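# Move three gears from furnace tray to table, upright

## Task

Lift each of the three gears out of the furnace tray and set it standing on the table next to the tray with its smaller end on top; the job counts only once all three stand there and both grippers have released them.

## Robot and tools

Robot: two identical six-joint arms, left_arm and right_arm, each ending in a two-finger parallel gripper. Their bases sit in the scene frame at left_arm (+0.018, +0.275, 0) m and right_arm (-0.048, -0.344, 0) m, each yawed slightly (quat_wxyz (+1.000, 0, 0, +0.013) and (+0.998, 0, 0, +0.070)). The names left and right are just labels: left_arm is the one on the +y side, which need not be the left of any picture.

Scene frame: origin on the table surface midway between the arms, +x out over the table, +z up. Each gripper also has its own axes: fingers point along its +z, and they open and close along its y. The reported end_effector_position is the spot between the finger pads, roughly 1 cm short of the tips. Joint ranges (rad), base to hand: waist -2.880 to 2.880, shoulder 0.000 to 3.142, elbow 0.000 to 3.019, wrist pitch -1.693 to 1.571, wrist yaw -1.571 to 1.571, wrist roll -2.094 to 2.094.

The row format (shared by execute_actions and move): one flat list of 14 numbers, each in [-1, 1], always covering both arms even if one is idle. Order: dx, dy, dz, rx, ry, rz, opening for left_arm, then those seven for right_arm. The first six of each arm are an offset, not a pose: a displacement in that gripper's own axes, taken from the gripper's measured pose at the start of the action (or, for a move or the first action of a call, the pose in the latest result showing one). Scale: 1.0 equals 0.6 m for dx, dy, dz and 180 degrees for the rotation vector rx, ry, rz. The opening is absolute, not an offset: +1 is fully open (0.094 m), -1 is shut.

execute_actions(actions): a list of up to 15 actions; each action is a table of up to 15 rows, one row per 1/30 s step. A table shorter than 15 rows repeats its final row to fill the action. Every row in an action is measured from that action's start pose, not chained from the row before. An empty list just returns state and pictures. Per step the command is clipped to within 70 mm and 16 degrees of the measured hand, so large offsets need several actions; after an action the arm only carries on to its last clipped pose. Where position and orientation conflict, position wins. HELD in the step readings means part of that arm's row was held back.

move(target, speed, blocking): target is one 14-number row as above. Both grippers travel straight toward their goals and arrive together, taking 0.5 to 10 s (cut off at 10 s). speed is in m/s, 0.002 to 0.5, default 0.25; turning is capped at twice that in rad/s. Openings are sent when the move begins. Paths ignore obstacles and the other arm, and hands can lag, drift or overshoot speed, mainly near full reach. Faster contact and aiming further past a surface mean harder impact. blocking=false returns after 0.5 s while the move goes on; then nothing else moves until wait or stop shows it ended. The extra "move:" line gives the ending (done, off_target, moving, held, fault) and any limits: paced means the sent pose was clipped, held means a check blocked some steps (the arm may then surge faster than speed). Distances to each target are also listed.

wait(seconds): 0 to 10; arms keep their last command, a running move continues. stop(): brakes a running move; fast arms need room, and the fingers carry on. zoom_image(camera, region): region [x0, y0, x1, y1] in pixels, at most 504 by 504, on one of cam_head_left, cam_head_right, cam_high, cam_low, cam_left_wrist, cam_right_wrist (all 504x504). read_manual(section) only returns licence texts. finished_scene(scene) ends the scene for good; call it only once the gears stand still, released.

Results: the state line gives each gripper's position (m) and quat_wxyz in the scene frame, less reliable at long reach. Hand target lines show where the controller is now steering. grip_measured is the finger gap on the command scale; Joint positions ends with the gap in metres. Joint torques are raw drive outputs with offsets and noise. A "pose unreachable" line means the clearance check altered that arm's command. MOTOR HOT warns at 85 °C; at 100 °C an OVER-TEMPERATURE FAULT drops that arm. FAULT lines mean an arm stopped.

Practical notes: arms tend to end a centimetre or more low and can sag under zero offsets; to hold an arm, send the offset back to its desired pose in a reply's first call, zeros later, aiming higher if it still droops. To grasp, command an opening about 0.03 under grip_measured; less squeezes more gently. Pads give roughly 50 to 62 N. Readings can be off by about 1 mm. The sim keeps running while you think. Held parts may be tugged briefly. Avoid: knocking or dropping anything off the table (fails the job), dropping or slamming gears, pressing hard, letting the arms touch each other, and holding loads long enough to overheat motors.

Each tool is called by a JSON object that holds its "op" and its "data", one argument or row to a line.

## Session

{"op": "execute_actions", "data": {
  "actions": []
}}

Scene clock: 0.00 s.
left_arm: end_effector_position=(+0.7016, +0.5195, +0.1582) grip_measured=+1.000 end_effector_quat_wxyz=(+0.607, -0.245, +0.719, +0.231) | right_arm: end_effector_position=(+0.5306, -0.0846, +0.3084) grip_measured=+1.000 end_effector_quat_wxyz=(+0.505, +0.005, +0.838, +0.207)
Joint positions: left_arm=[ 0.216  1.932  1.173  0.586 -0.446 -0.04   0.094] | right_arm=[ 0.296  1.447  1.164 -0.133  0.047  0.416  0.094]
Joint velocities: left_arm=[-0.005 -0.005 -0.002 -0.007 -0.007  0.022  0.   ] | right_arm=[ 0.005 -0.005 -0.017 -0.002  0.081  0.037  0.   ]
Joint torques (N m, as the arm reports them, + toward a larger angle): no reading
Motor temperatures (°C, as the motors report them): left_arm=[24 25 26 28 26 25] | right_arm=[28 27 28 27 26 26]
Hand target (left_arm): +0.707, +0.521, +0.166; +0.614, -0.246, +0.713, +0.231
Hand target (right_arm): +0.535, -0.082, +0.335; +0.523, +0.005, +0.825, +0.216

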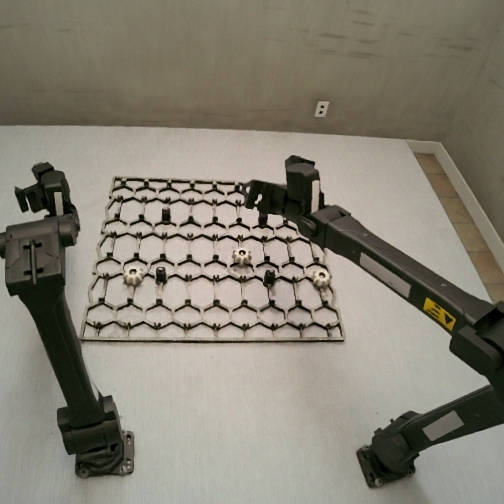

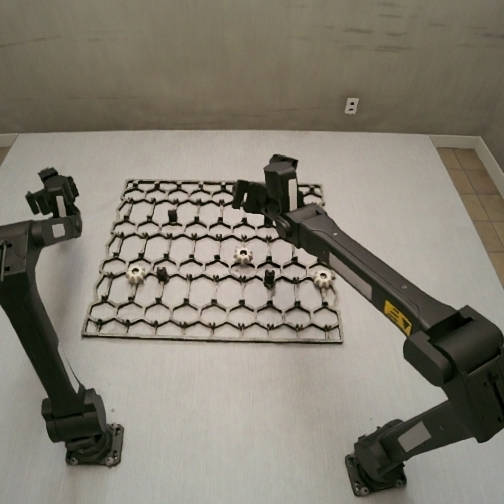

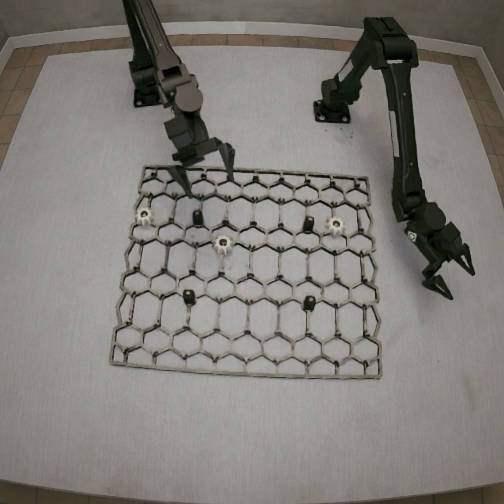

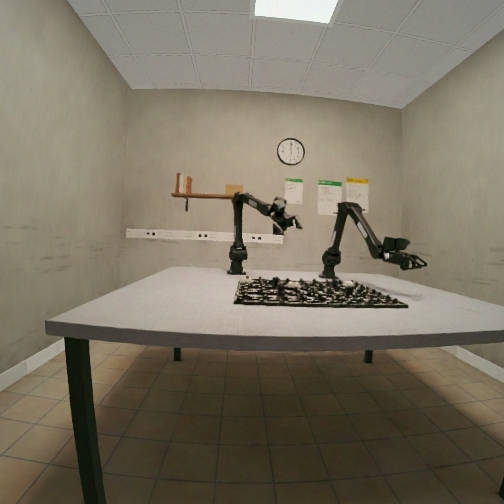

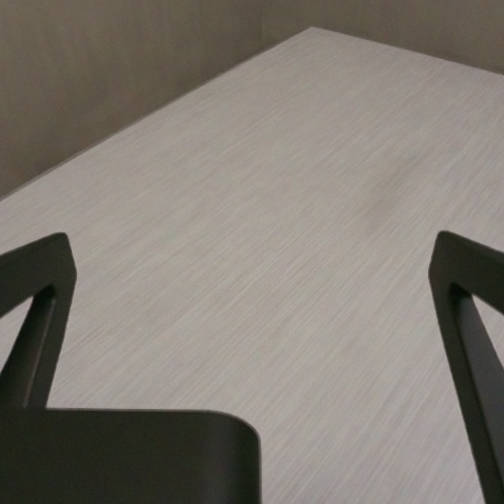

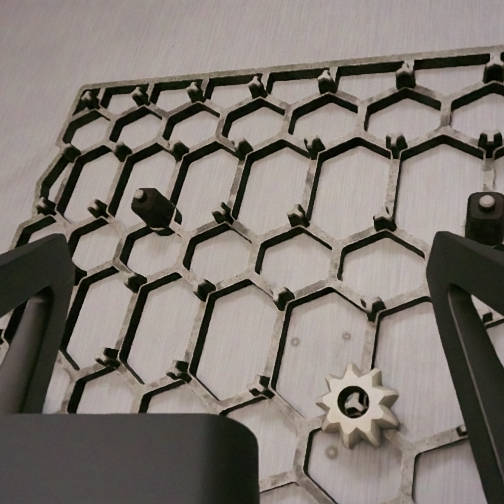

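{"op": "zoom_image", "data": {
  "camera": "cam_high",
  "region": [110, 180, 370, 280]
}}

{"op": "zoom_image", "data": {
  "camera": "cam_low",
  "region": [220, 260, 420, 320]
}}

Region (110, 180, 370, 280) of cam_high's 504x504 image, scaled by 1.938, with more detail than that image has; it fills the top 194 rows of this view, and the rest is white.

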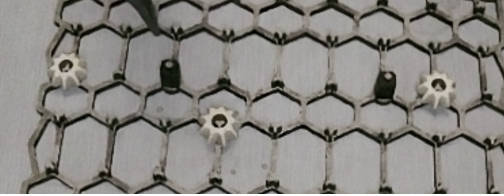

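Region (220, 260, 420, 320) of cam_low's 504x504 image, scaled by 2.520, with more detail than that image has; it fills the top 151 rows of this view, and the rest is white.

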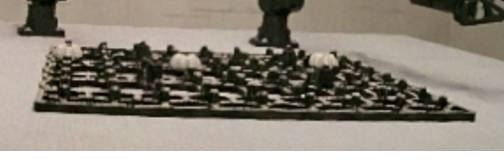

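{"op": "move", "data": {
  "target": [0.104,-0.161,-0.613,0.163,0.427,0.173,1, 0.209,-0.412,-0.144,0.139,0.340,-0.003,1],
  "speed": 0.3
}}

Scene clock: 4.87 s.
left_arm: end_effector_position=(+0.4607, +0.2120, +0.1446) grip_measured=+1.000 end_effector_quat_wxyz=(-0.007, -0.009, +1.000, +0.009) | right_arm: end_effector_position=(+0.4249, -0.3091, +0.1325) grip_measured=+1.000 end_effector_quat_wxyz=(-0.021, -0.004, +1.000, -0.004)
Joint positions: left_arm=[-0.173  1.568  1.251 -1.271 -0.016 -0.166  0.094] | right_arm=[-0.062  1.66   1.331 -1.284  0.005  0.069  0.094]
Joint velocities: left_arm=[-0.015  0.005  0.007 -0.007  0.066  0.022  0.   ] | right_arm=[ 0.005 -0.015 -0.002  0.007 -0.007  0.007  0.   ]
Joint torques (N m, as the arm reports them, + toward a larger angle): left_arm=[ -1.18 -12.07  13.43  -0.48   0.02  -0.06] | right_arm=[ -3.21 -12.93  13.85  -0.52   0.18  -0.19]
Motor temperatures (°C, as the motors report them): left_arm=[24 25 27 28 26 25] | right_arm=[28 27 29 27 26 26]
Hand target (left_arm): +0.472, +0.206, +0.149; -0.006, -0.010, +1.000, +0.007
Hand target (right_arm): +0.445, -0.314, +0.150; +0.001, -0.003, +1.000, -0.004
Off the commanded pose (left_arm): 0.015 m, 2 deg.
Off the commanded pose (right_arm): 0.028 m, 3 deg.
move: off_target (left_arm, right_arm)
camera_calibration (this result's frames):
cam_left_wrist: T_world_to_cam=[[0.0149569, -0.999757, -0.0161973, 0.205434], [-0.808873, -0.0216208, 0.587586, 0.295], [-0.587793, 0.00431313, -0.809, 0.510517], [0, 0, 0, 1]] pos_world=[0.535623, 0.20956, 0.242998]
cam_right_wrist: T_world_to_cam=[[0.0229767, -0.999733, 0.0023688, -0.322528], [-0.788331, -0.0166608, 0.615026, 0.25555], [-0.614823, -0.0159986, -0.788503, 0.488152], [0, 0, 0, 1]] pos_world=[0.508995, -0.310374, 0.228504]

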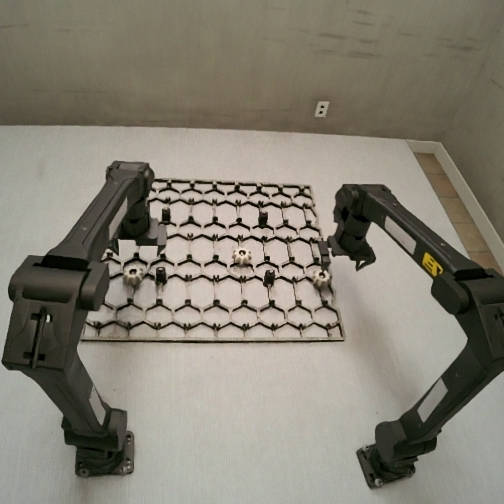

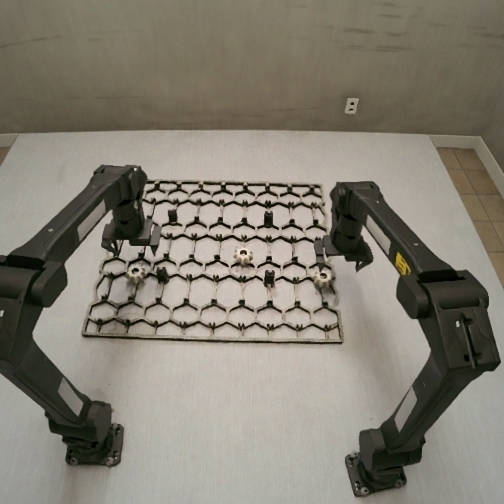

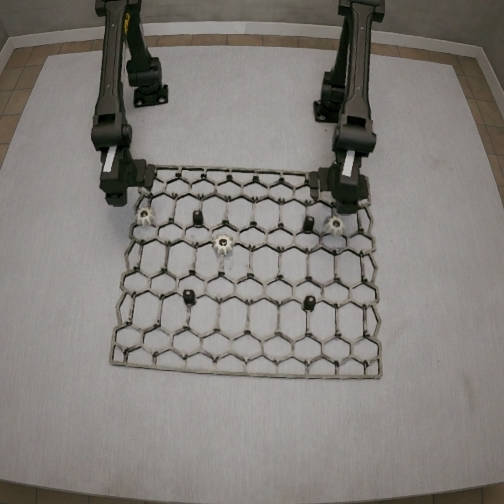

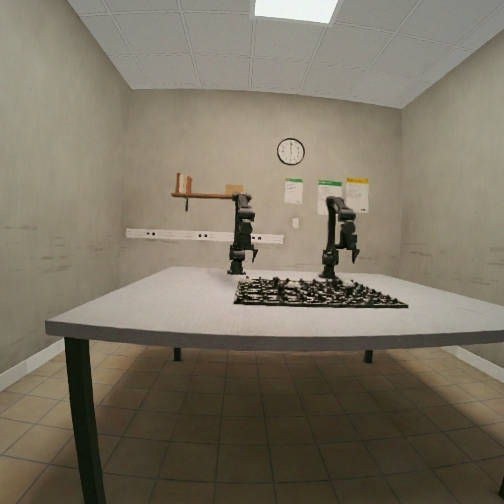

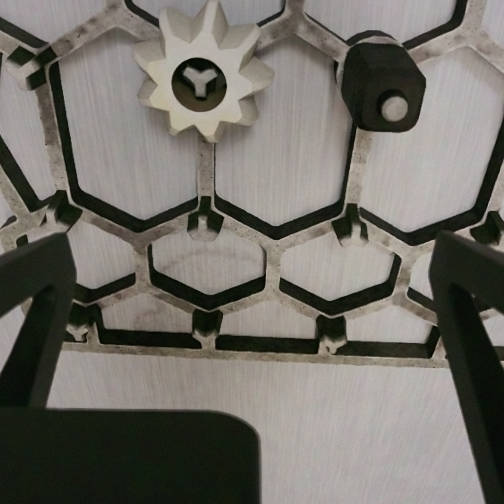

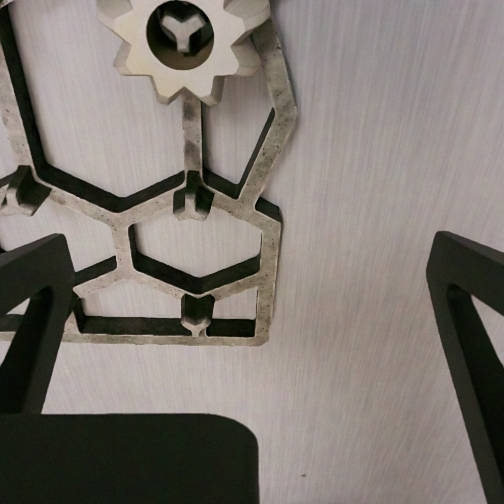

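{"op": "move", "data": {
  "target": [-0.04,0.027,0.117,0,0,0,0.6, -0.09,0.03,0.075,0,0.015,0,0.6],
  "speed": 0.2
}}

Scene clock: 6.20 s.
left_arm: end_effector_position=(+0.4788, +0.2263, +0.0766) grip_measured=+0.602 end_effector_quat_wxyz=(-0.012, -0.010, +1.000, +0.010) | right_arm: end_effector_position=(+0.4528, -0.2999, +0.0642) grip_measured=+0.602 end_effector_quat_wxyz=(-0.077, -0.002, +0.997, -0.006)
Joint positions: left_arm=[-0.137  1.682  1.2   -1.115 -0.016 -0.13   0.075] | right_arm=[-0.05   1.865  1.415 -1.276 -0.002  0.084  0.075]
Joint velocities: left_arm=[-0.005 -0.005  0.012  0.012  0.007 -0.007 -0.002] | right_arm=[ 0.005  0.015  0.012 -0.012 -0.066  0.022 -0.001]
Joint torques (N m, as the arm reports them, + toward a larger angle): left_arm=[  0.17 -15.26   9.71   0.67  -0.11   0.1 ] | right_arm=[ -1.87 -16.33  12.46  -0.13   0.07   0.01]
Motor temperatures (°C, as the motors report them): left_arm=[24 25 27 28 26 25] | right_arm=[28 27 29 27 26 26]
Hand target (left_arm): +0.485, +0.230, +0.075; -0.007, -0.009, +1.000, +0.009
Hand target (right_arm): +0.475, -0.291, +0.086; -0.044, -0.005, +0.999, -0.003
Off the commanded pose (left_arm): 0.006 m, 1 deg.
Off the commanded pose (right_arm): 0.033 m, 4 deg.
move: off_target (right_arm)
camera_calibration (this result's frames):
cam_left_wrist: T_world_to_cam=[[0.0152027, -0.999745, -0.0167275, 0.21827], [-0.803548, -0.0221718, 0.594827, 0.3469], [-0.595046, 0.00439834, -0.80368, 0.46915], [0, 0, 0, 1]] pos_world=[0.554598, 0.223842, 0.174352]
cam_right_wrist: T_world_to_cam=[[0.01896, -0.99981, 0.0044704, -0.312108], [-0.714341, -0.0104178, 0.69972, 0.282591], [-0.699541, -0.0164601, -0.714403, 0.485032], [0, 0, 0, 1]] pos_world=[0.547083, -0.301121, 0.150169]

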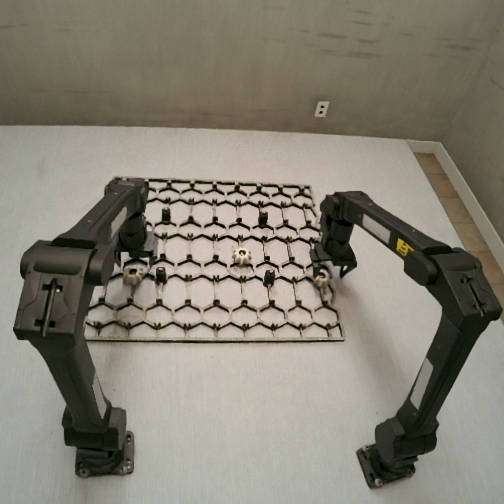

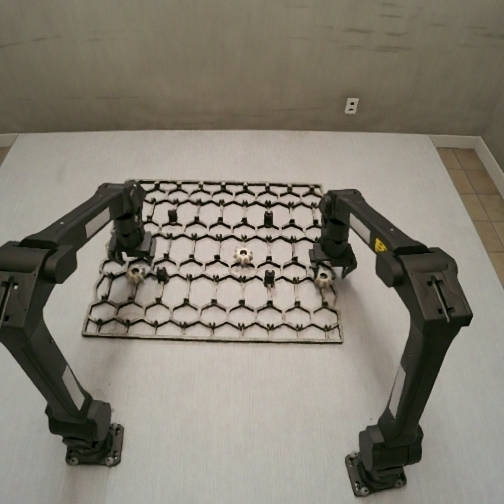

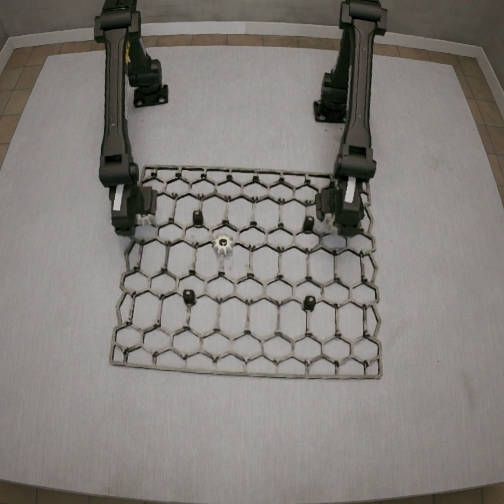

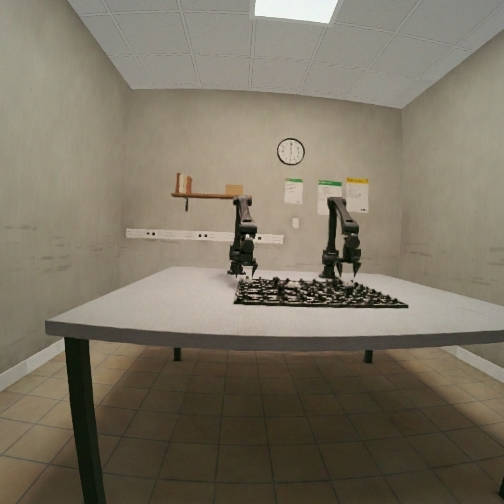

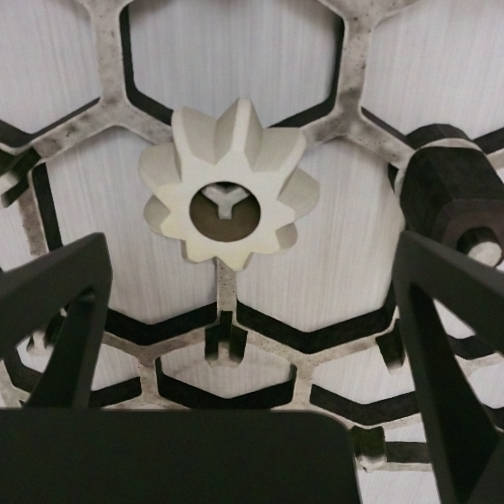

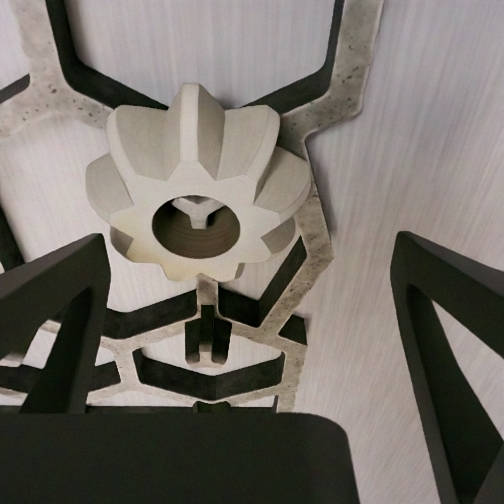

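{"op": "move", "data": {
  "target": [0.01,0.015,0.085,0,0,0,0.6, -0.033,0.037,-0.033,0,-0.05,0,0.6],
  "speed": 0.12
}}

Scene clock: 7.53 s.
left_arm: end_effector_position=(+0.4694, +0.2310, +0.0348) grip_measured=+0.602 end_effector_quat_wxyz=(-0.008, -0.008, +1.000, +0.009) | right_arm: end_effector_position=(+0.4737, -0.2838, +0.0630) grip_measured=+0.602 end_effector_quat_wxyz=(-0.020, -0.001, +1.000, -0.005)
Joint positions: left_arm=[-0.129  1.713  1.115 -0.991 -0.016 -0.119  0.075] | right_arm=[-0.021  1.851  1.399 -1.159  0.006  0.118  0.075]
Joint velocities: left_arm=[-0.015 -0.005 -0.002  0.002 -0.022  0.081 -0.   ] | right_arm=[ 0.005  0.005  0.007 -0.017  0.095 -0.007 -0.   ]
Joint torques (N m, as the arm reports them, + toward a larger angle): left_arm=[  0.26 -13.94   8.77   0.89  -0.12   0.13] | right_arm=[ -2.61 -19.4    7.42   0.48   0.18  -0.02]
Motor temperatures (°C, as the motors report them): left_arm=[24 25 27 28 26 25] | right_arm=[28 28 29 27 26 26]
Hand target (left_arm): +0.472, +0.237, +0.026; -0.012, -0.010, +1.000, +0.009
Hand target (right_arm): +0.475, -0.278, +0.080; +0.001, -0.002, +1.000, -0.005
Off the commanded pose (left_arm): 0.010 m, 0 deg.
Off the commanded pose (right_arm): 0.019 m, 2 deg.
move: off_target (right_arm)
camera_calibration (this result's frames):
cam_left_wrist: T_world_to_cam=[[0.012263, -0.999802, -0.0156769, 0.223782], [-0.807533, -0.0191483, 0.589511, 0.365646], [-0.589695, 0.00543045, -0.807608, 0.427279], [0, 0, 0, 1]] pos_world=[0.544491, 0.228419, 0.13303]
cam_right_wrist: T_world_to_cam=[[0.015433, -0.999866, 0.00542956, -0.294862], [-0.789481, -0.00885305, 0.613711, 0.340062], [-0.613581, -0.0137579, -0.789512, 0.463859], [0, 0, 0, 1]] pos_world=[0.557639, -0.28543, 0.159124]

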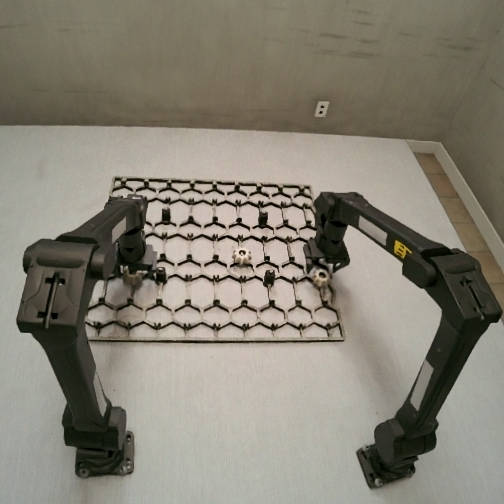

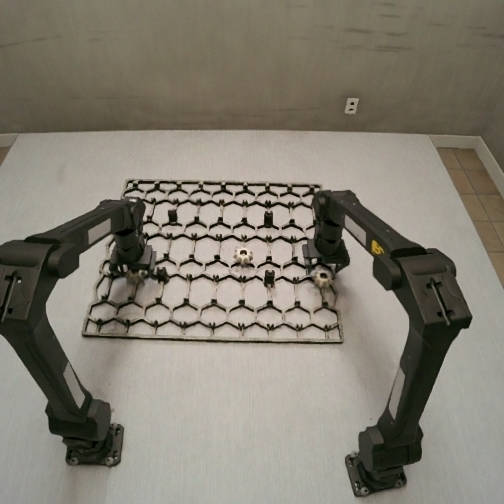

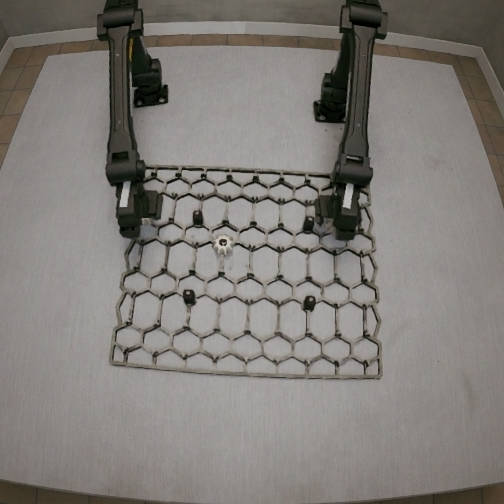

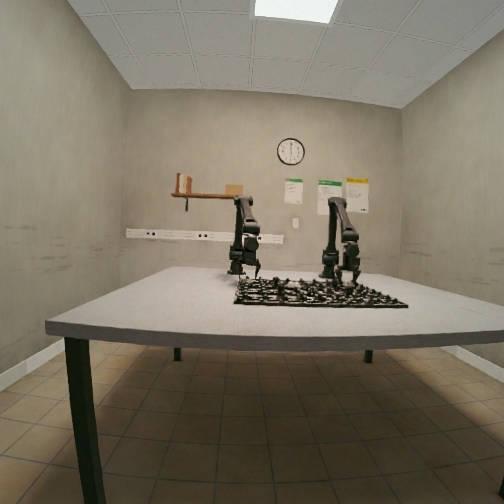

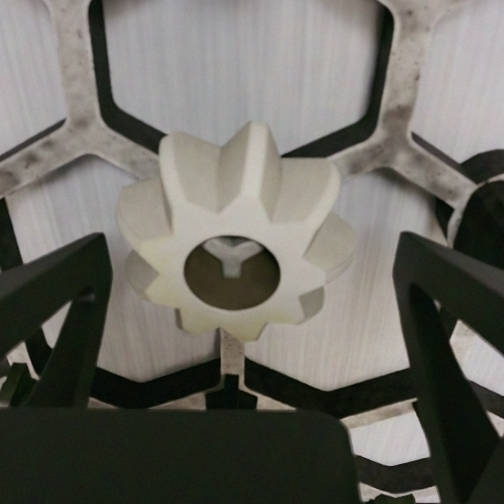

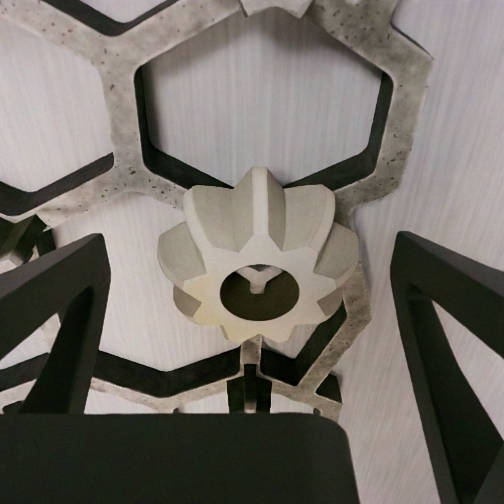

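{"op": "move", "data": {
  "target": [0,0.005,0.02,0,0,0,0.6, 0.033,0,0.035,0,0,0,0.6],
  "speed": 0.1
}}

{"op": "move", "data": {
  "target": [0,0,0,0,0,0,-0.3, 0,0,0,0,0,0,-0.3]
}}

Scene clock: 8.47 s.
left_arm: end_effector_position=(+0.4677, +0.2311, +0.0306) grip_measured=+0.602 end_effector_quat_wxyz=(-0.006, -0.008, +1.000, +0.009) | right_arm: end_effector_position=(+0.4509, -0.2865, +0.0334) grip_measured=+0.602 end_effector_quat_wxyz=(-0.034, -0.000, +0.999, -0.007)
Joint positions: left_arm=[-0.129  1.713  1.101 -0.973 -0.016 -0.119  0.075] | right_arm=[-0.021  1.851  1.309 -1.098  0.006  0.118  0.075]
Joint velocities: left_arm=[-0.024 -0.015  0.007  0.012 -0.037 -0.007 -0.002] | right_arm=[ 0.015  0.005 -0.007  0.002 -0.022 -0.11  -0.   ]
Joint torques (N m, as the arm reports them, + toward a larger angle): left_arm=[ -0.05 -14.14   8.37   0.8   -0.12   0.1 ] | right_arm=[ -2.62 -17.58   7.36   0.17   0.06   0.02]
Motor temperatures (°C, as the motors report them): left_arm=[24 25 27 28 26 25] | right_arm=[28 28 29 27 26 26]
Hand target (left_arm): +0.469, +0.234, +0.023; -0.008, -0.008, +1.000, +0.009
Hand target (right_arm): +0.453, -0.284, +0.043; -0.020, -0.001, +1.000, -0.005
Off the commanded pose (left_arm): 0.008 m, 0 deg.
Off the commanded pose (right_arm): 0.010 m, 2 deg.
move: done
camera_calibration (this result's frames):
cam_left_wrist: T_world_to_cam=[[0.012339, -0.99981, -0.0151055, 0.223858], [-0.810431, -0.0188482, 0.58553, 0.368192], [-0.585704, 0.0050171, -0.81051, 0.421205], [0, 0, 0, 1]] pos_world=[0.542333, 0.228642, 0.129185]
cam_right_wrist: T_world_to_cam=[[0.015239, -0.99985, 0.00828066, -0.297072], [-0.772457, -0.00651399, 0.635034, 0.332446], [-0.634884, -0.0160738, -0.77244, 0.434824], [0, 0, 0, 1]] pos_world=[0.53739, -0.287873, 0.127221]

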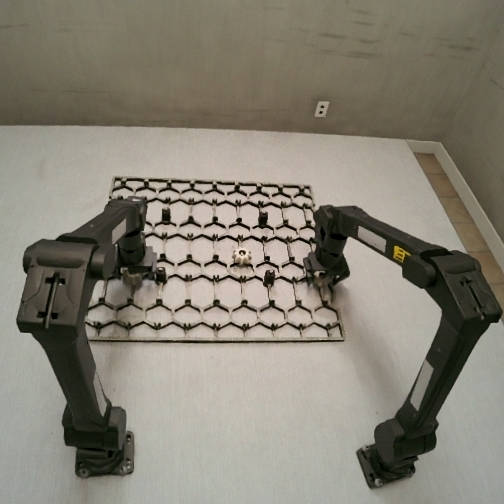

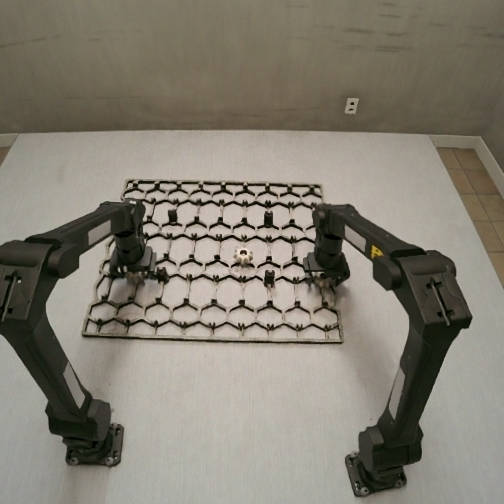

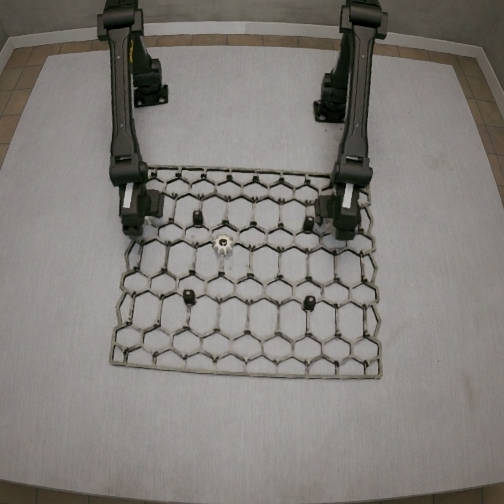

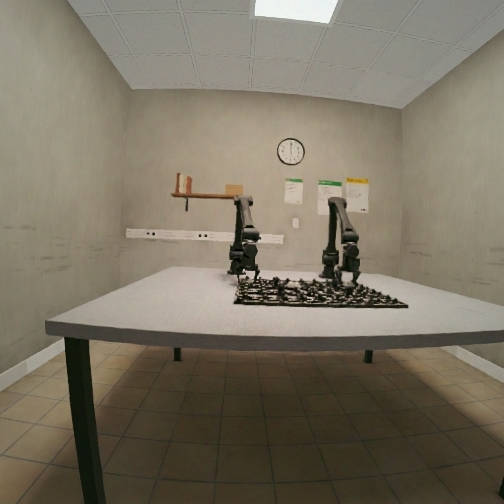

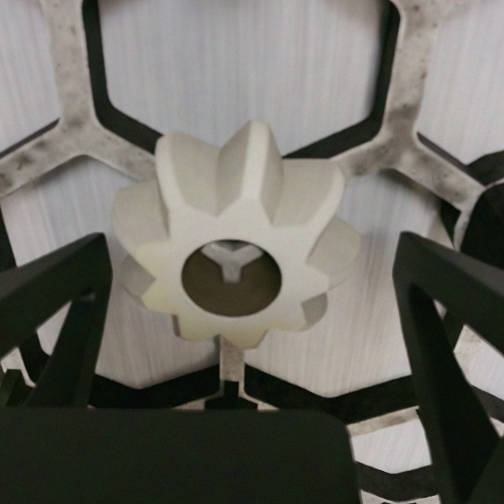

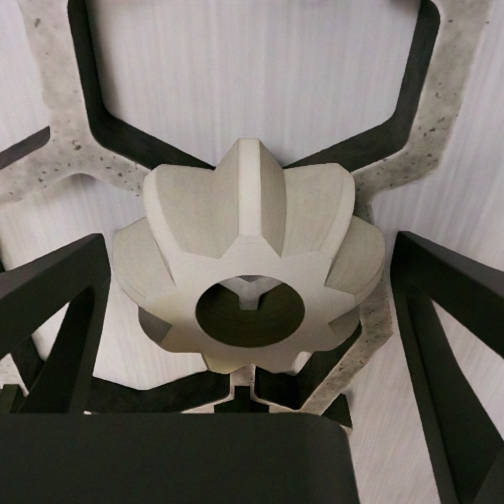

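Scene clock: 8.97 s.
left_arm: end_effector_position=(+0.4675, +0.2333, +0.0304) grip_measured=+0.195 end_effector_quat_wxyz=(-0.006, -0.009, +1.000, +0.012) | right_arm: end_effector_position=(+0.4516, -0.2901, +0.0334) grip_measured=+0.255 end_effector_quat_wxyz=(-0.032, -0.016, +0.999, -0.015)
Joint positions: left_arm=[-0.127  1.713  1.1   -0.973 -0.023 -0.119  0.056] | right_arm=[-0.022  1.851  1.309 -1.097  0.024  0.087  0.059]
Joint velocities: left_arm=[-0.015  0.005 -0.022 -0.007 -0.051  0.007  0.001] | right_arm=[-0.005 -0.005 -0.012  0.007  0.022 -0.007 -0.001]
Joint torques (N m, as the arm reports them, + toward a larger angle): left_arm=[ -0.48 -15.92   8.53   0.13   0.13   0.05] | right_arm=[ -3.2  -15.25   7.5   -0.05  -0.45   0.19]
Motor temperatures (°C, as the motors report them): left_arm=[24 25 27 28 26 25] | right_arm=[28 28 29 27 26 26]
Hand target (left_arm): +0.468, +0.231, +0.031; -0.006, -0.008, +1.000, +0.009
Hand target (right_arm): +0.451, -0.287, +0.033; -0.034, -0.001, +0.999, -0.007
Off the commanded pose (left_arm): 0.002 m, 0 deg.
Off the commanded pose (right_arm): 0.004 m, 2 deg.
move: done
camera_calibration (this result's frames):
cam_left_wrist: T_world_to_cam=[[0.0141342, -0.999648, -0.022435, 0.225346], [-0.810159, -0.0245996, 0.585694, 0.369372], [-0.58604, 0.00989765, -0.810222, 0.419896], [0, 0, 0, 1]] pos_world=[0.542141, 0.230197, 0.128925]
cam_right_wrist: T_world_to_cam=[[0.0460537, -0.998661, 0.0235631, -0.314697], [-0.773619, -0.020733, 0.633312, 0.329406], [-0.631975, -0.0473952, -0.773538, 0.42487], [0, 0, 0, 1]] pos_world=[0.537835, -0.287309, 0.127451]

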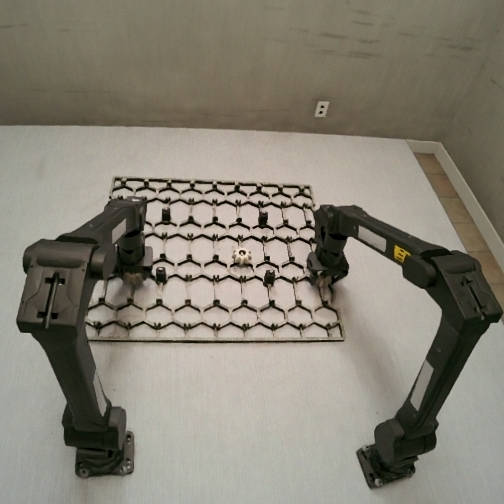

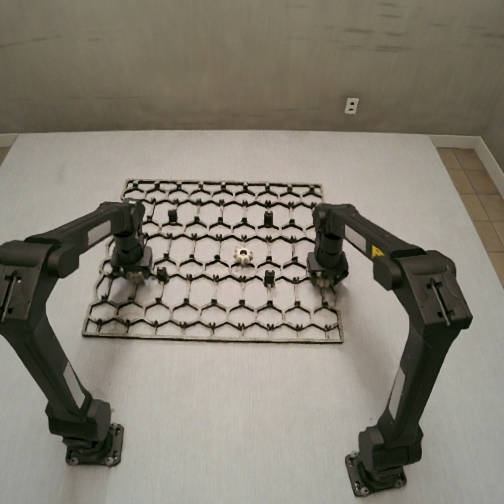

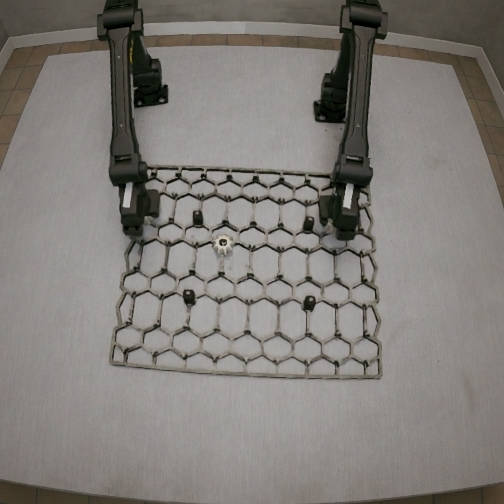

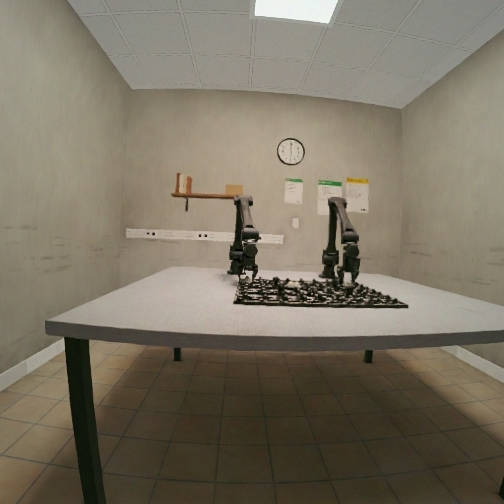

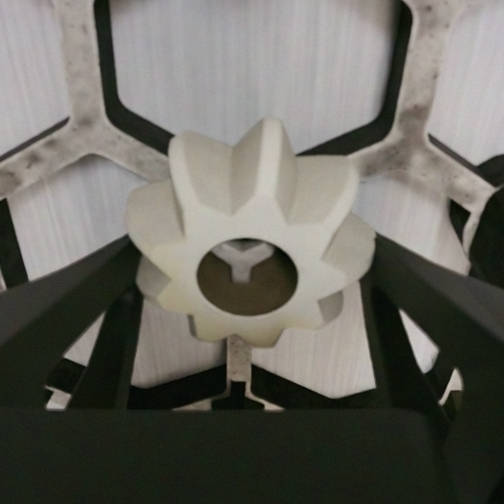

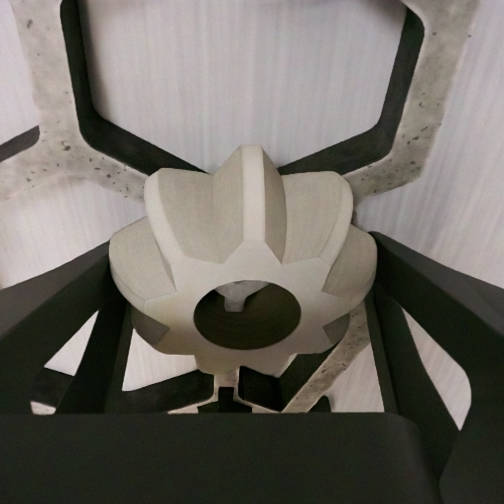

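Gripped. Lift, then move outboard.

{"op": "move", "data": {
  "target": [0,0,-0.12,0,0,0,0.1, 0,0,-0.13,0,0,0,0.15],
  "speed": 0.15
}}

{"op": "move", "data": {
  "target": [0,0.24,-0.02,0,0,0,0.1, 0,-0.24,-0.03,0,0,0,0.15],
  "speed": 0.2
}}

Scene clock: 10.13 s.
left_arm: end_effector_position=(+0.4500, +0.2358, +0.0791) grip_measured=+0.195 end_effector_quat_wxyz=(-0.032, -0.009, +0.999, +0.017) | right_arm: end_effector_position=(+0.4341, -0.2905, +0.0692) grip_measured=+0.208 end_effector_quat_wxyz=(-0.079, -0.020, +0.997, -0.017)
Joint positions: left_arm=[-0.127  1.634  1.144 -1.149 -0.028 -0.119  0.056] | right_arm=[-0.02   1.822  1.365 -1.275  0.019  0.08   0.057]
Joint velocities: left_arm=[ 0.005 -0.005 -0.037 -0.002  0.037  0.007  0.001] | right_arm=[-0.024  0.005 -0.012 -0.002  0.007  0.007 -0.001]
Joint torques (N m, as the arm reports them, + toward a larger angle): left_arm=[ -1.04 -16.62  13.39  -0.4    0.04  -0.02] | right_arm=[ -2.61 -20.13  12.4   -0.78   0.21   0.06]
Motor temperatures (°C, as the motors report them): left_arm=[24 25 27 28 26 25] | right_arm=[28 28 29 27 26 26]
Hand target (left_arm): +0.466, +0.231, +0.103; -0.006, -0.009, +1.000, +0.012
Hand target (right_arm): +0.454, -0.288, +0.111; -0.032, -0.016, +0.999, -0.015
Off the commanded pose (left_arm): 0.030 m, 3 deg.
Off the commanded pose (right_arm): 0.048 m, 5 deg.
move: off_target (left_arm, right_arm)
camera_calibration (this result's frames):
cam_left_wrist: T_world_to_cam=[[0.0125183, -0.999388, -0.0326639, 0.230656], [-0.778426, -0.0302435, 0.627007, 0.310541], [-0.627611, 0.0175774, -0.778328, 0.46354], [0, 0, 0, 1]] pos_world=[0.529769, 0.231759, 0.173609]
cam_right_wrist: T_world_to_cam=[[0.0560638, -0.998135, 0.0241402, -0.319425], [-0.710847, -0.0229256, 0.702973, 0.260505], [-0.701109, -0.0565713, -0.710807, 0.464502], [0, 0, 0, 1]] pos_world=[0.528754, -0.28658, 0.154754]

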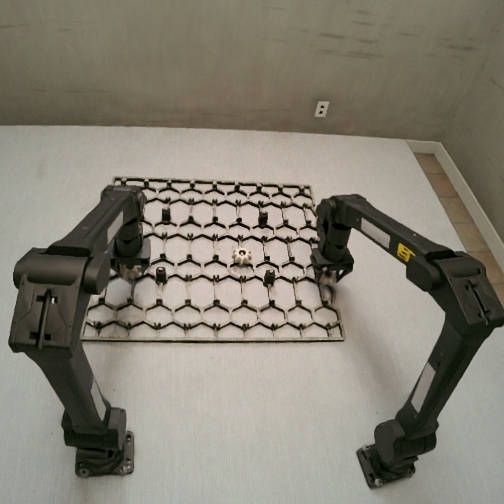

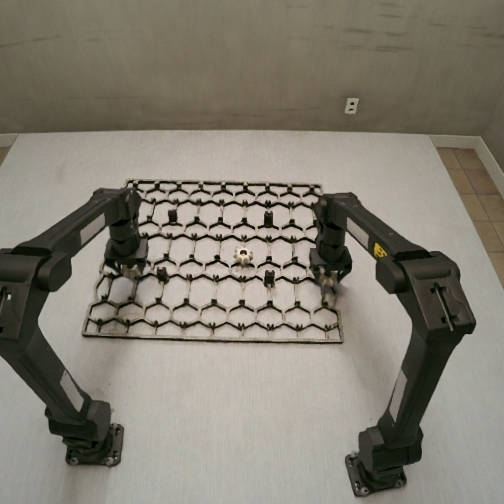

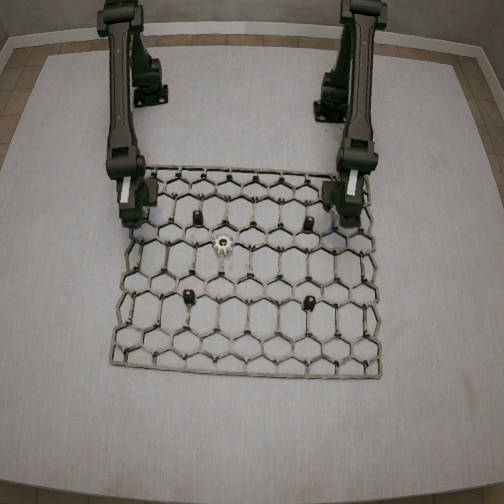

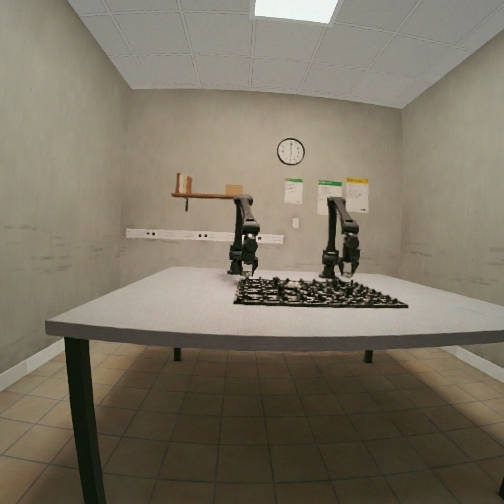

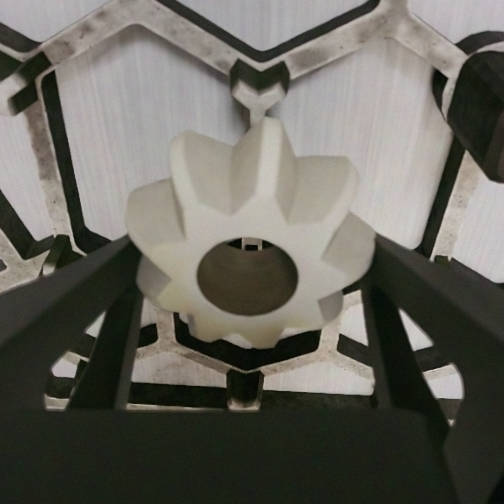

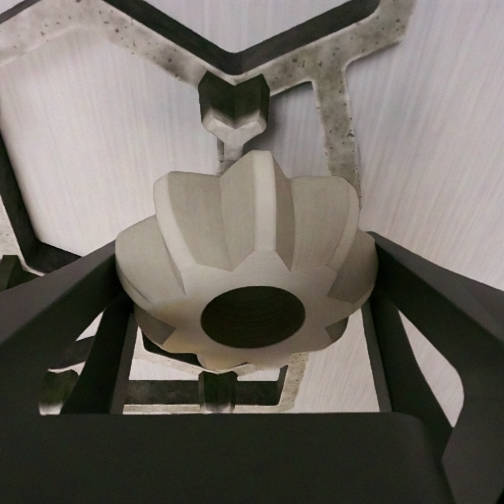

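Scene clock: 11.40 s.
left_arm: end_effector_position=(+0.4333, +0.3753, +0.0791) grip_measured=+0.195 end_effector_quat_wxyz=(-0.050, -0.015, +0.999, +0.010) | right_arm: end_effector_position=(+0.4197, -0.4306, +0.0714) grip_measured=+0.208 end_effector_quat_wxyz=(-0.105, -0.015, +0.994, -0.016)
Joint positions: left_arm=[ 0.195  1.634  1.142 -1.173 -0.041  0.19   0.056] | right_arm=[-0.296  1.822  1.365 -1.315  0.066 -0.18   0.057]
Joint velocities: left_arm=[ 0.005  0.005 -0.007  0.007 -0.037 -0.051 -0.001] | right_arm=[-0.015 -0.005 -0.002  0.012  0.007 -0.051 -0.001]
Joint torques (N m, as the arm reports them, + toward a larger angle): left_arm=[ -1.15 -15.26  13.49  -0.6   -0.14   0.13] | right_arm=[ -3.49 -15.53  12.95  -1.32   0.13  -0.11]
Motor temperatures (°C, as the motors report them): left_arm=[24 25 28 28 26 25] | right_arm=[28 28 30 27 26 26]
Hand target (left_arm): +0.450, +0.379, +0.097; -0.031, -0.009, +0.999, +0.015
Hand target (right_arm): +0.441, -0.434, +0.092; -0.080, -0.020, +0.996, -0.020
Off the commanded pose (left_arm): 0.023 m, 2 deg.
Off the commanded pose (right_arm): 0.031 m, 3 deg.
move: off_target (left_arm, right_arm)
camera_calibration (this result's frames):
cam_left_wrist: T_world_to_cam=[[0.0246244, -0.999507, -0.0194687, 0.364093], [-0.755339, -0.0313591, 0.654584, 0.290024], [-0.654872, -0.00141325, -0.755739, 0.467727], [0, 0, 0, 1]] pos_world=[0.516402, 0.37367, 0.170723]
cam_right_wrist: T_world_to_cam=[[0.0457339, -0.998748, 0.0202863, -0.454139], [-0.674234, -0.0158769, 0.738347, 0.230675], [-0.7371, -0.0474452, -0.674116, 0.464397], [0, 0, 0, 1]] pos_world=[0.518605, -0.427874, 0.151952]

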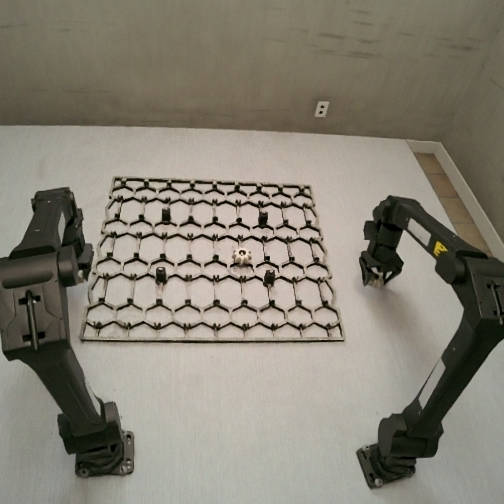

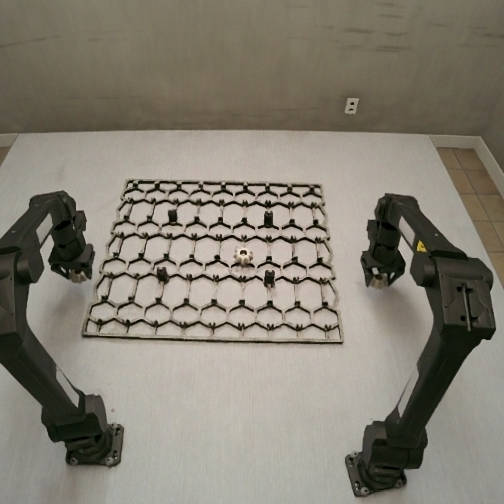

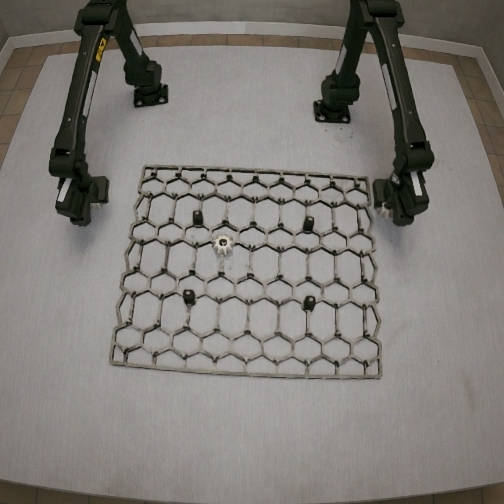

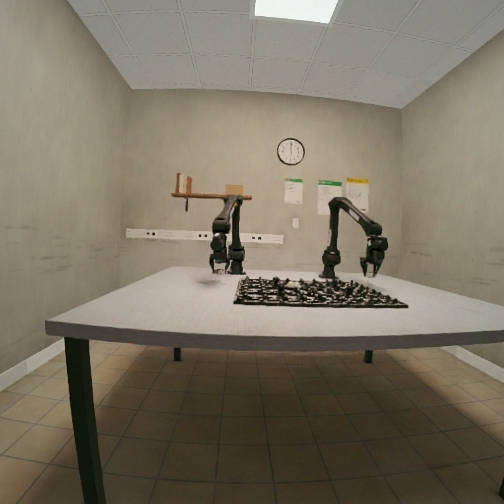

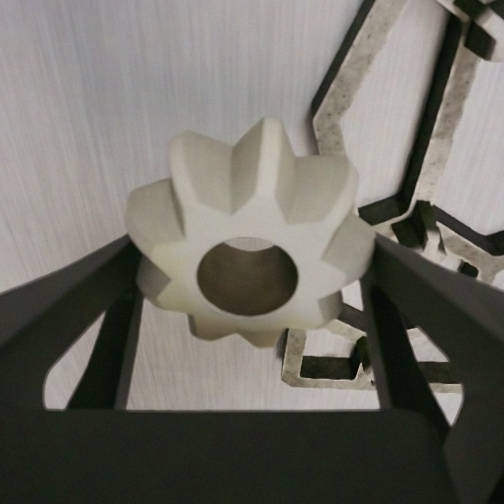

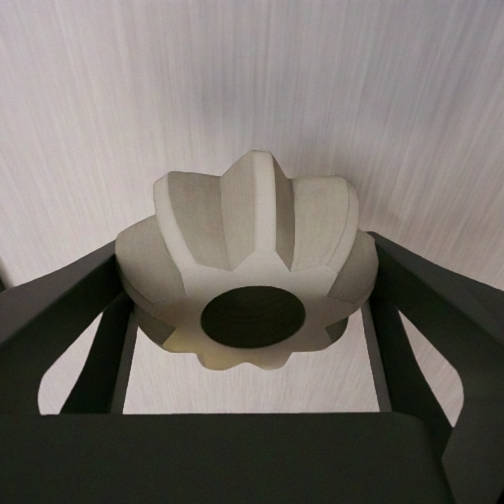

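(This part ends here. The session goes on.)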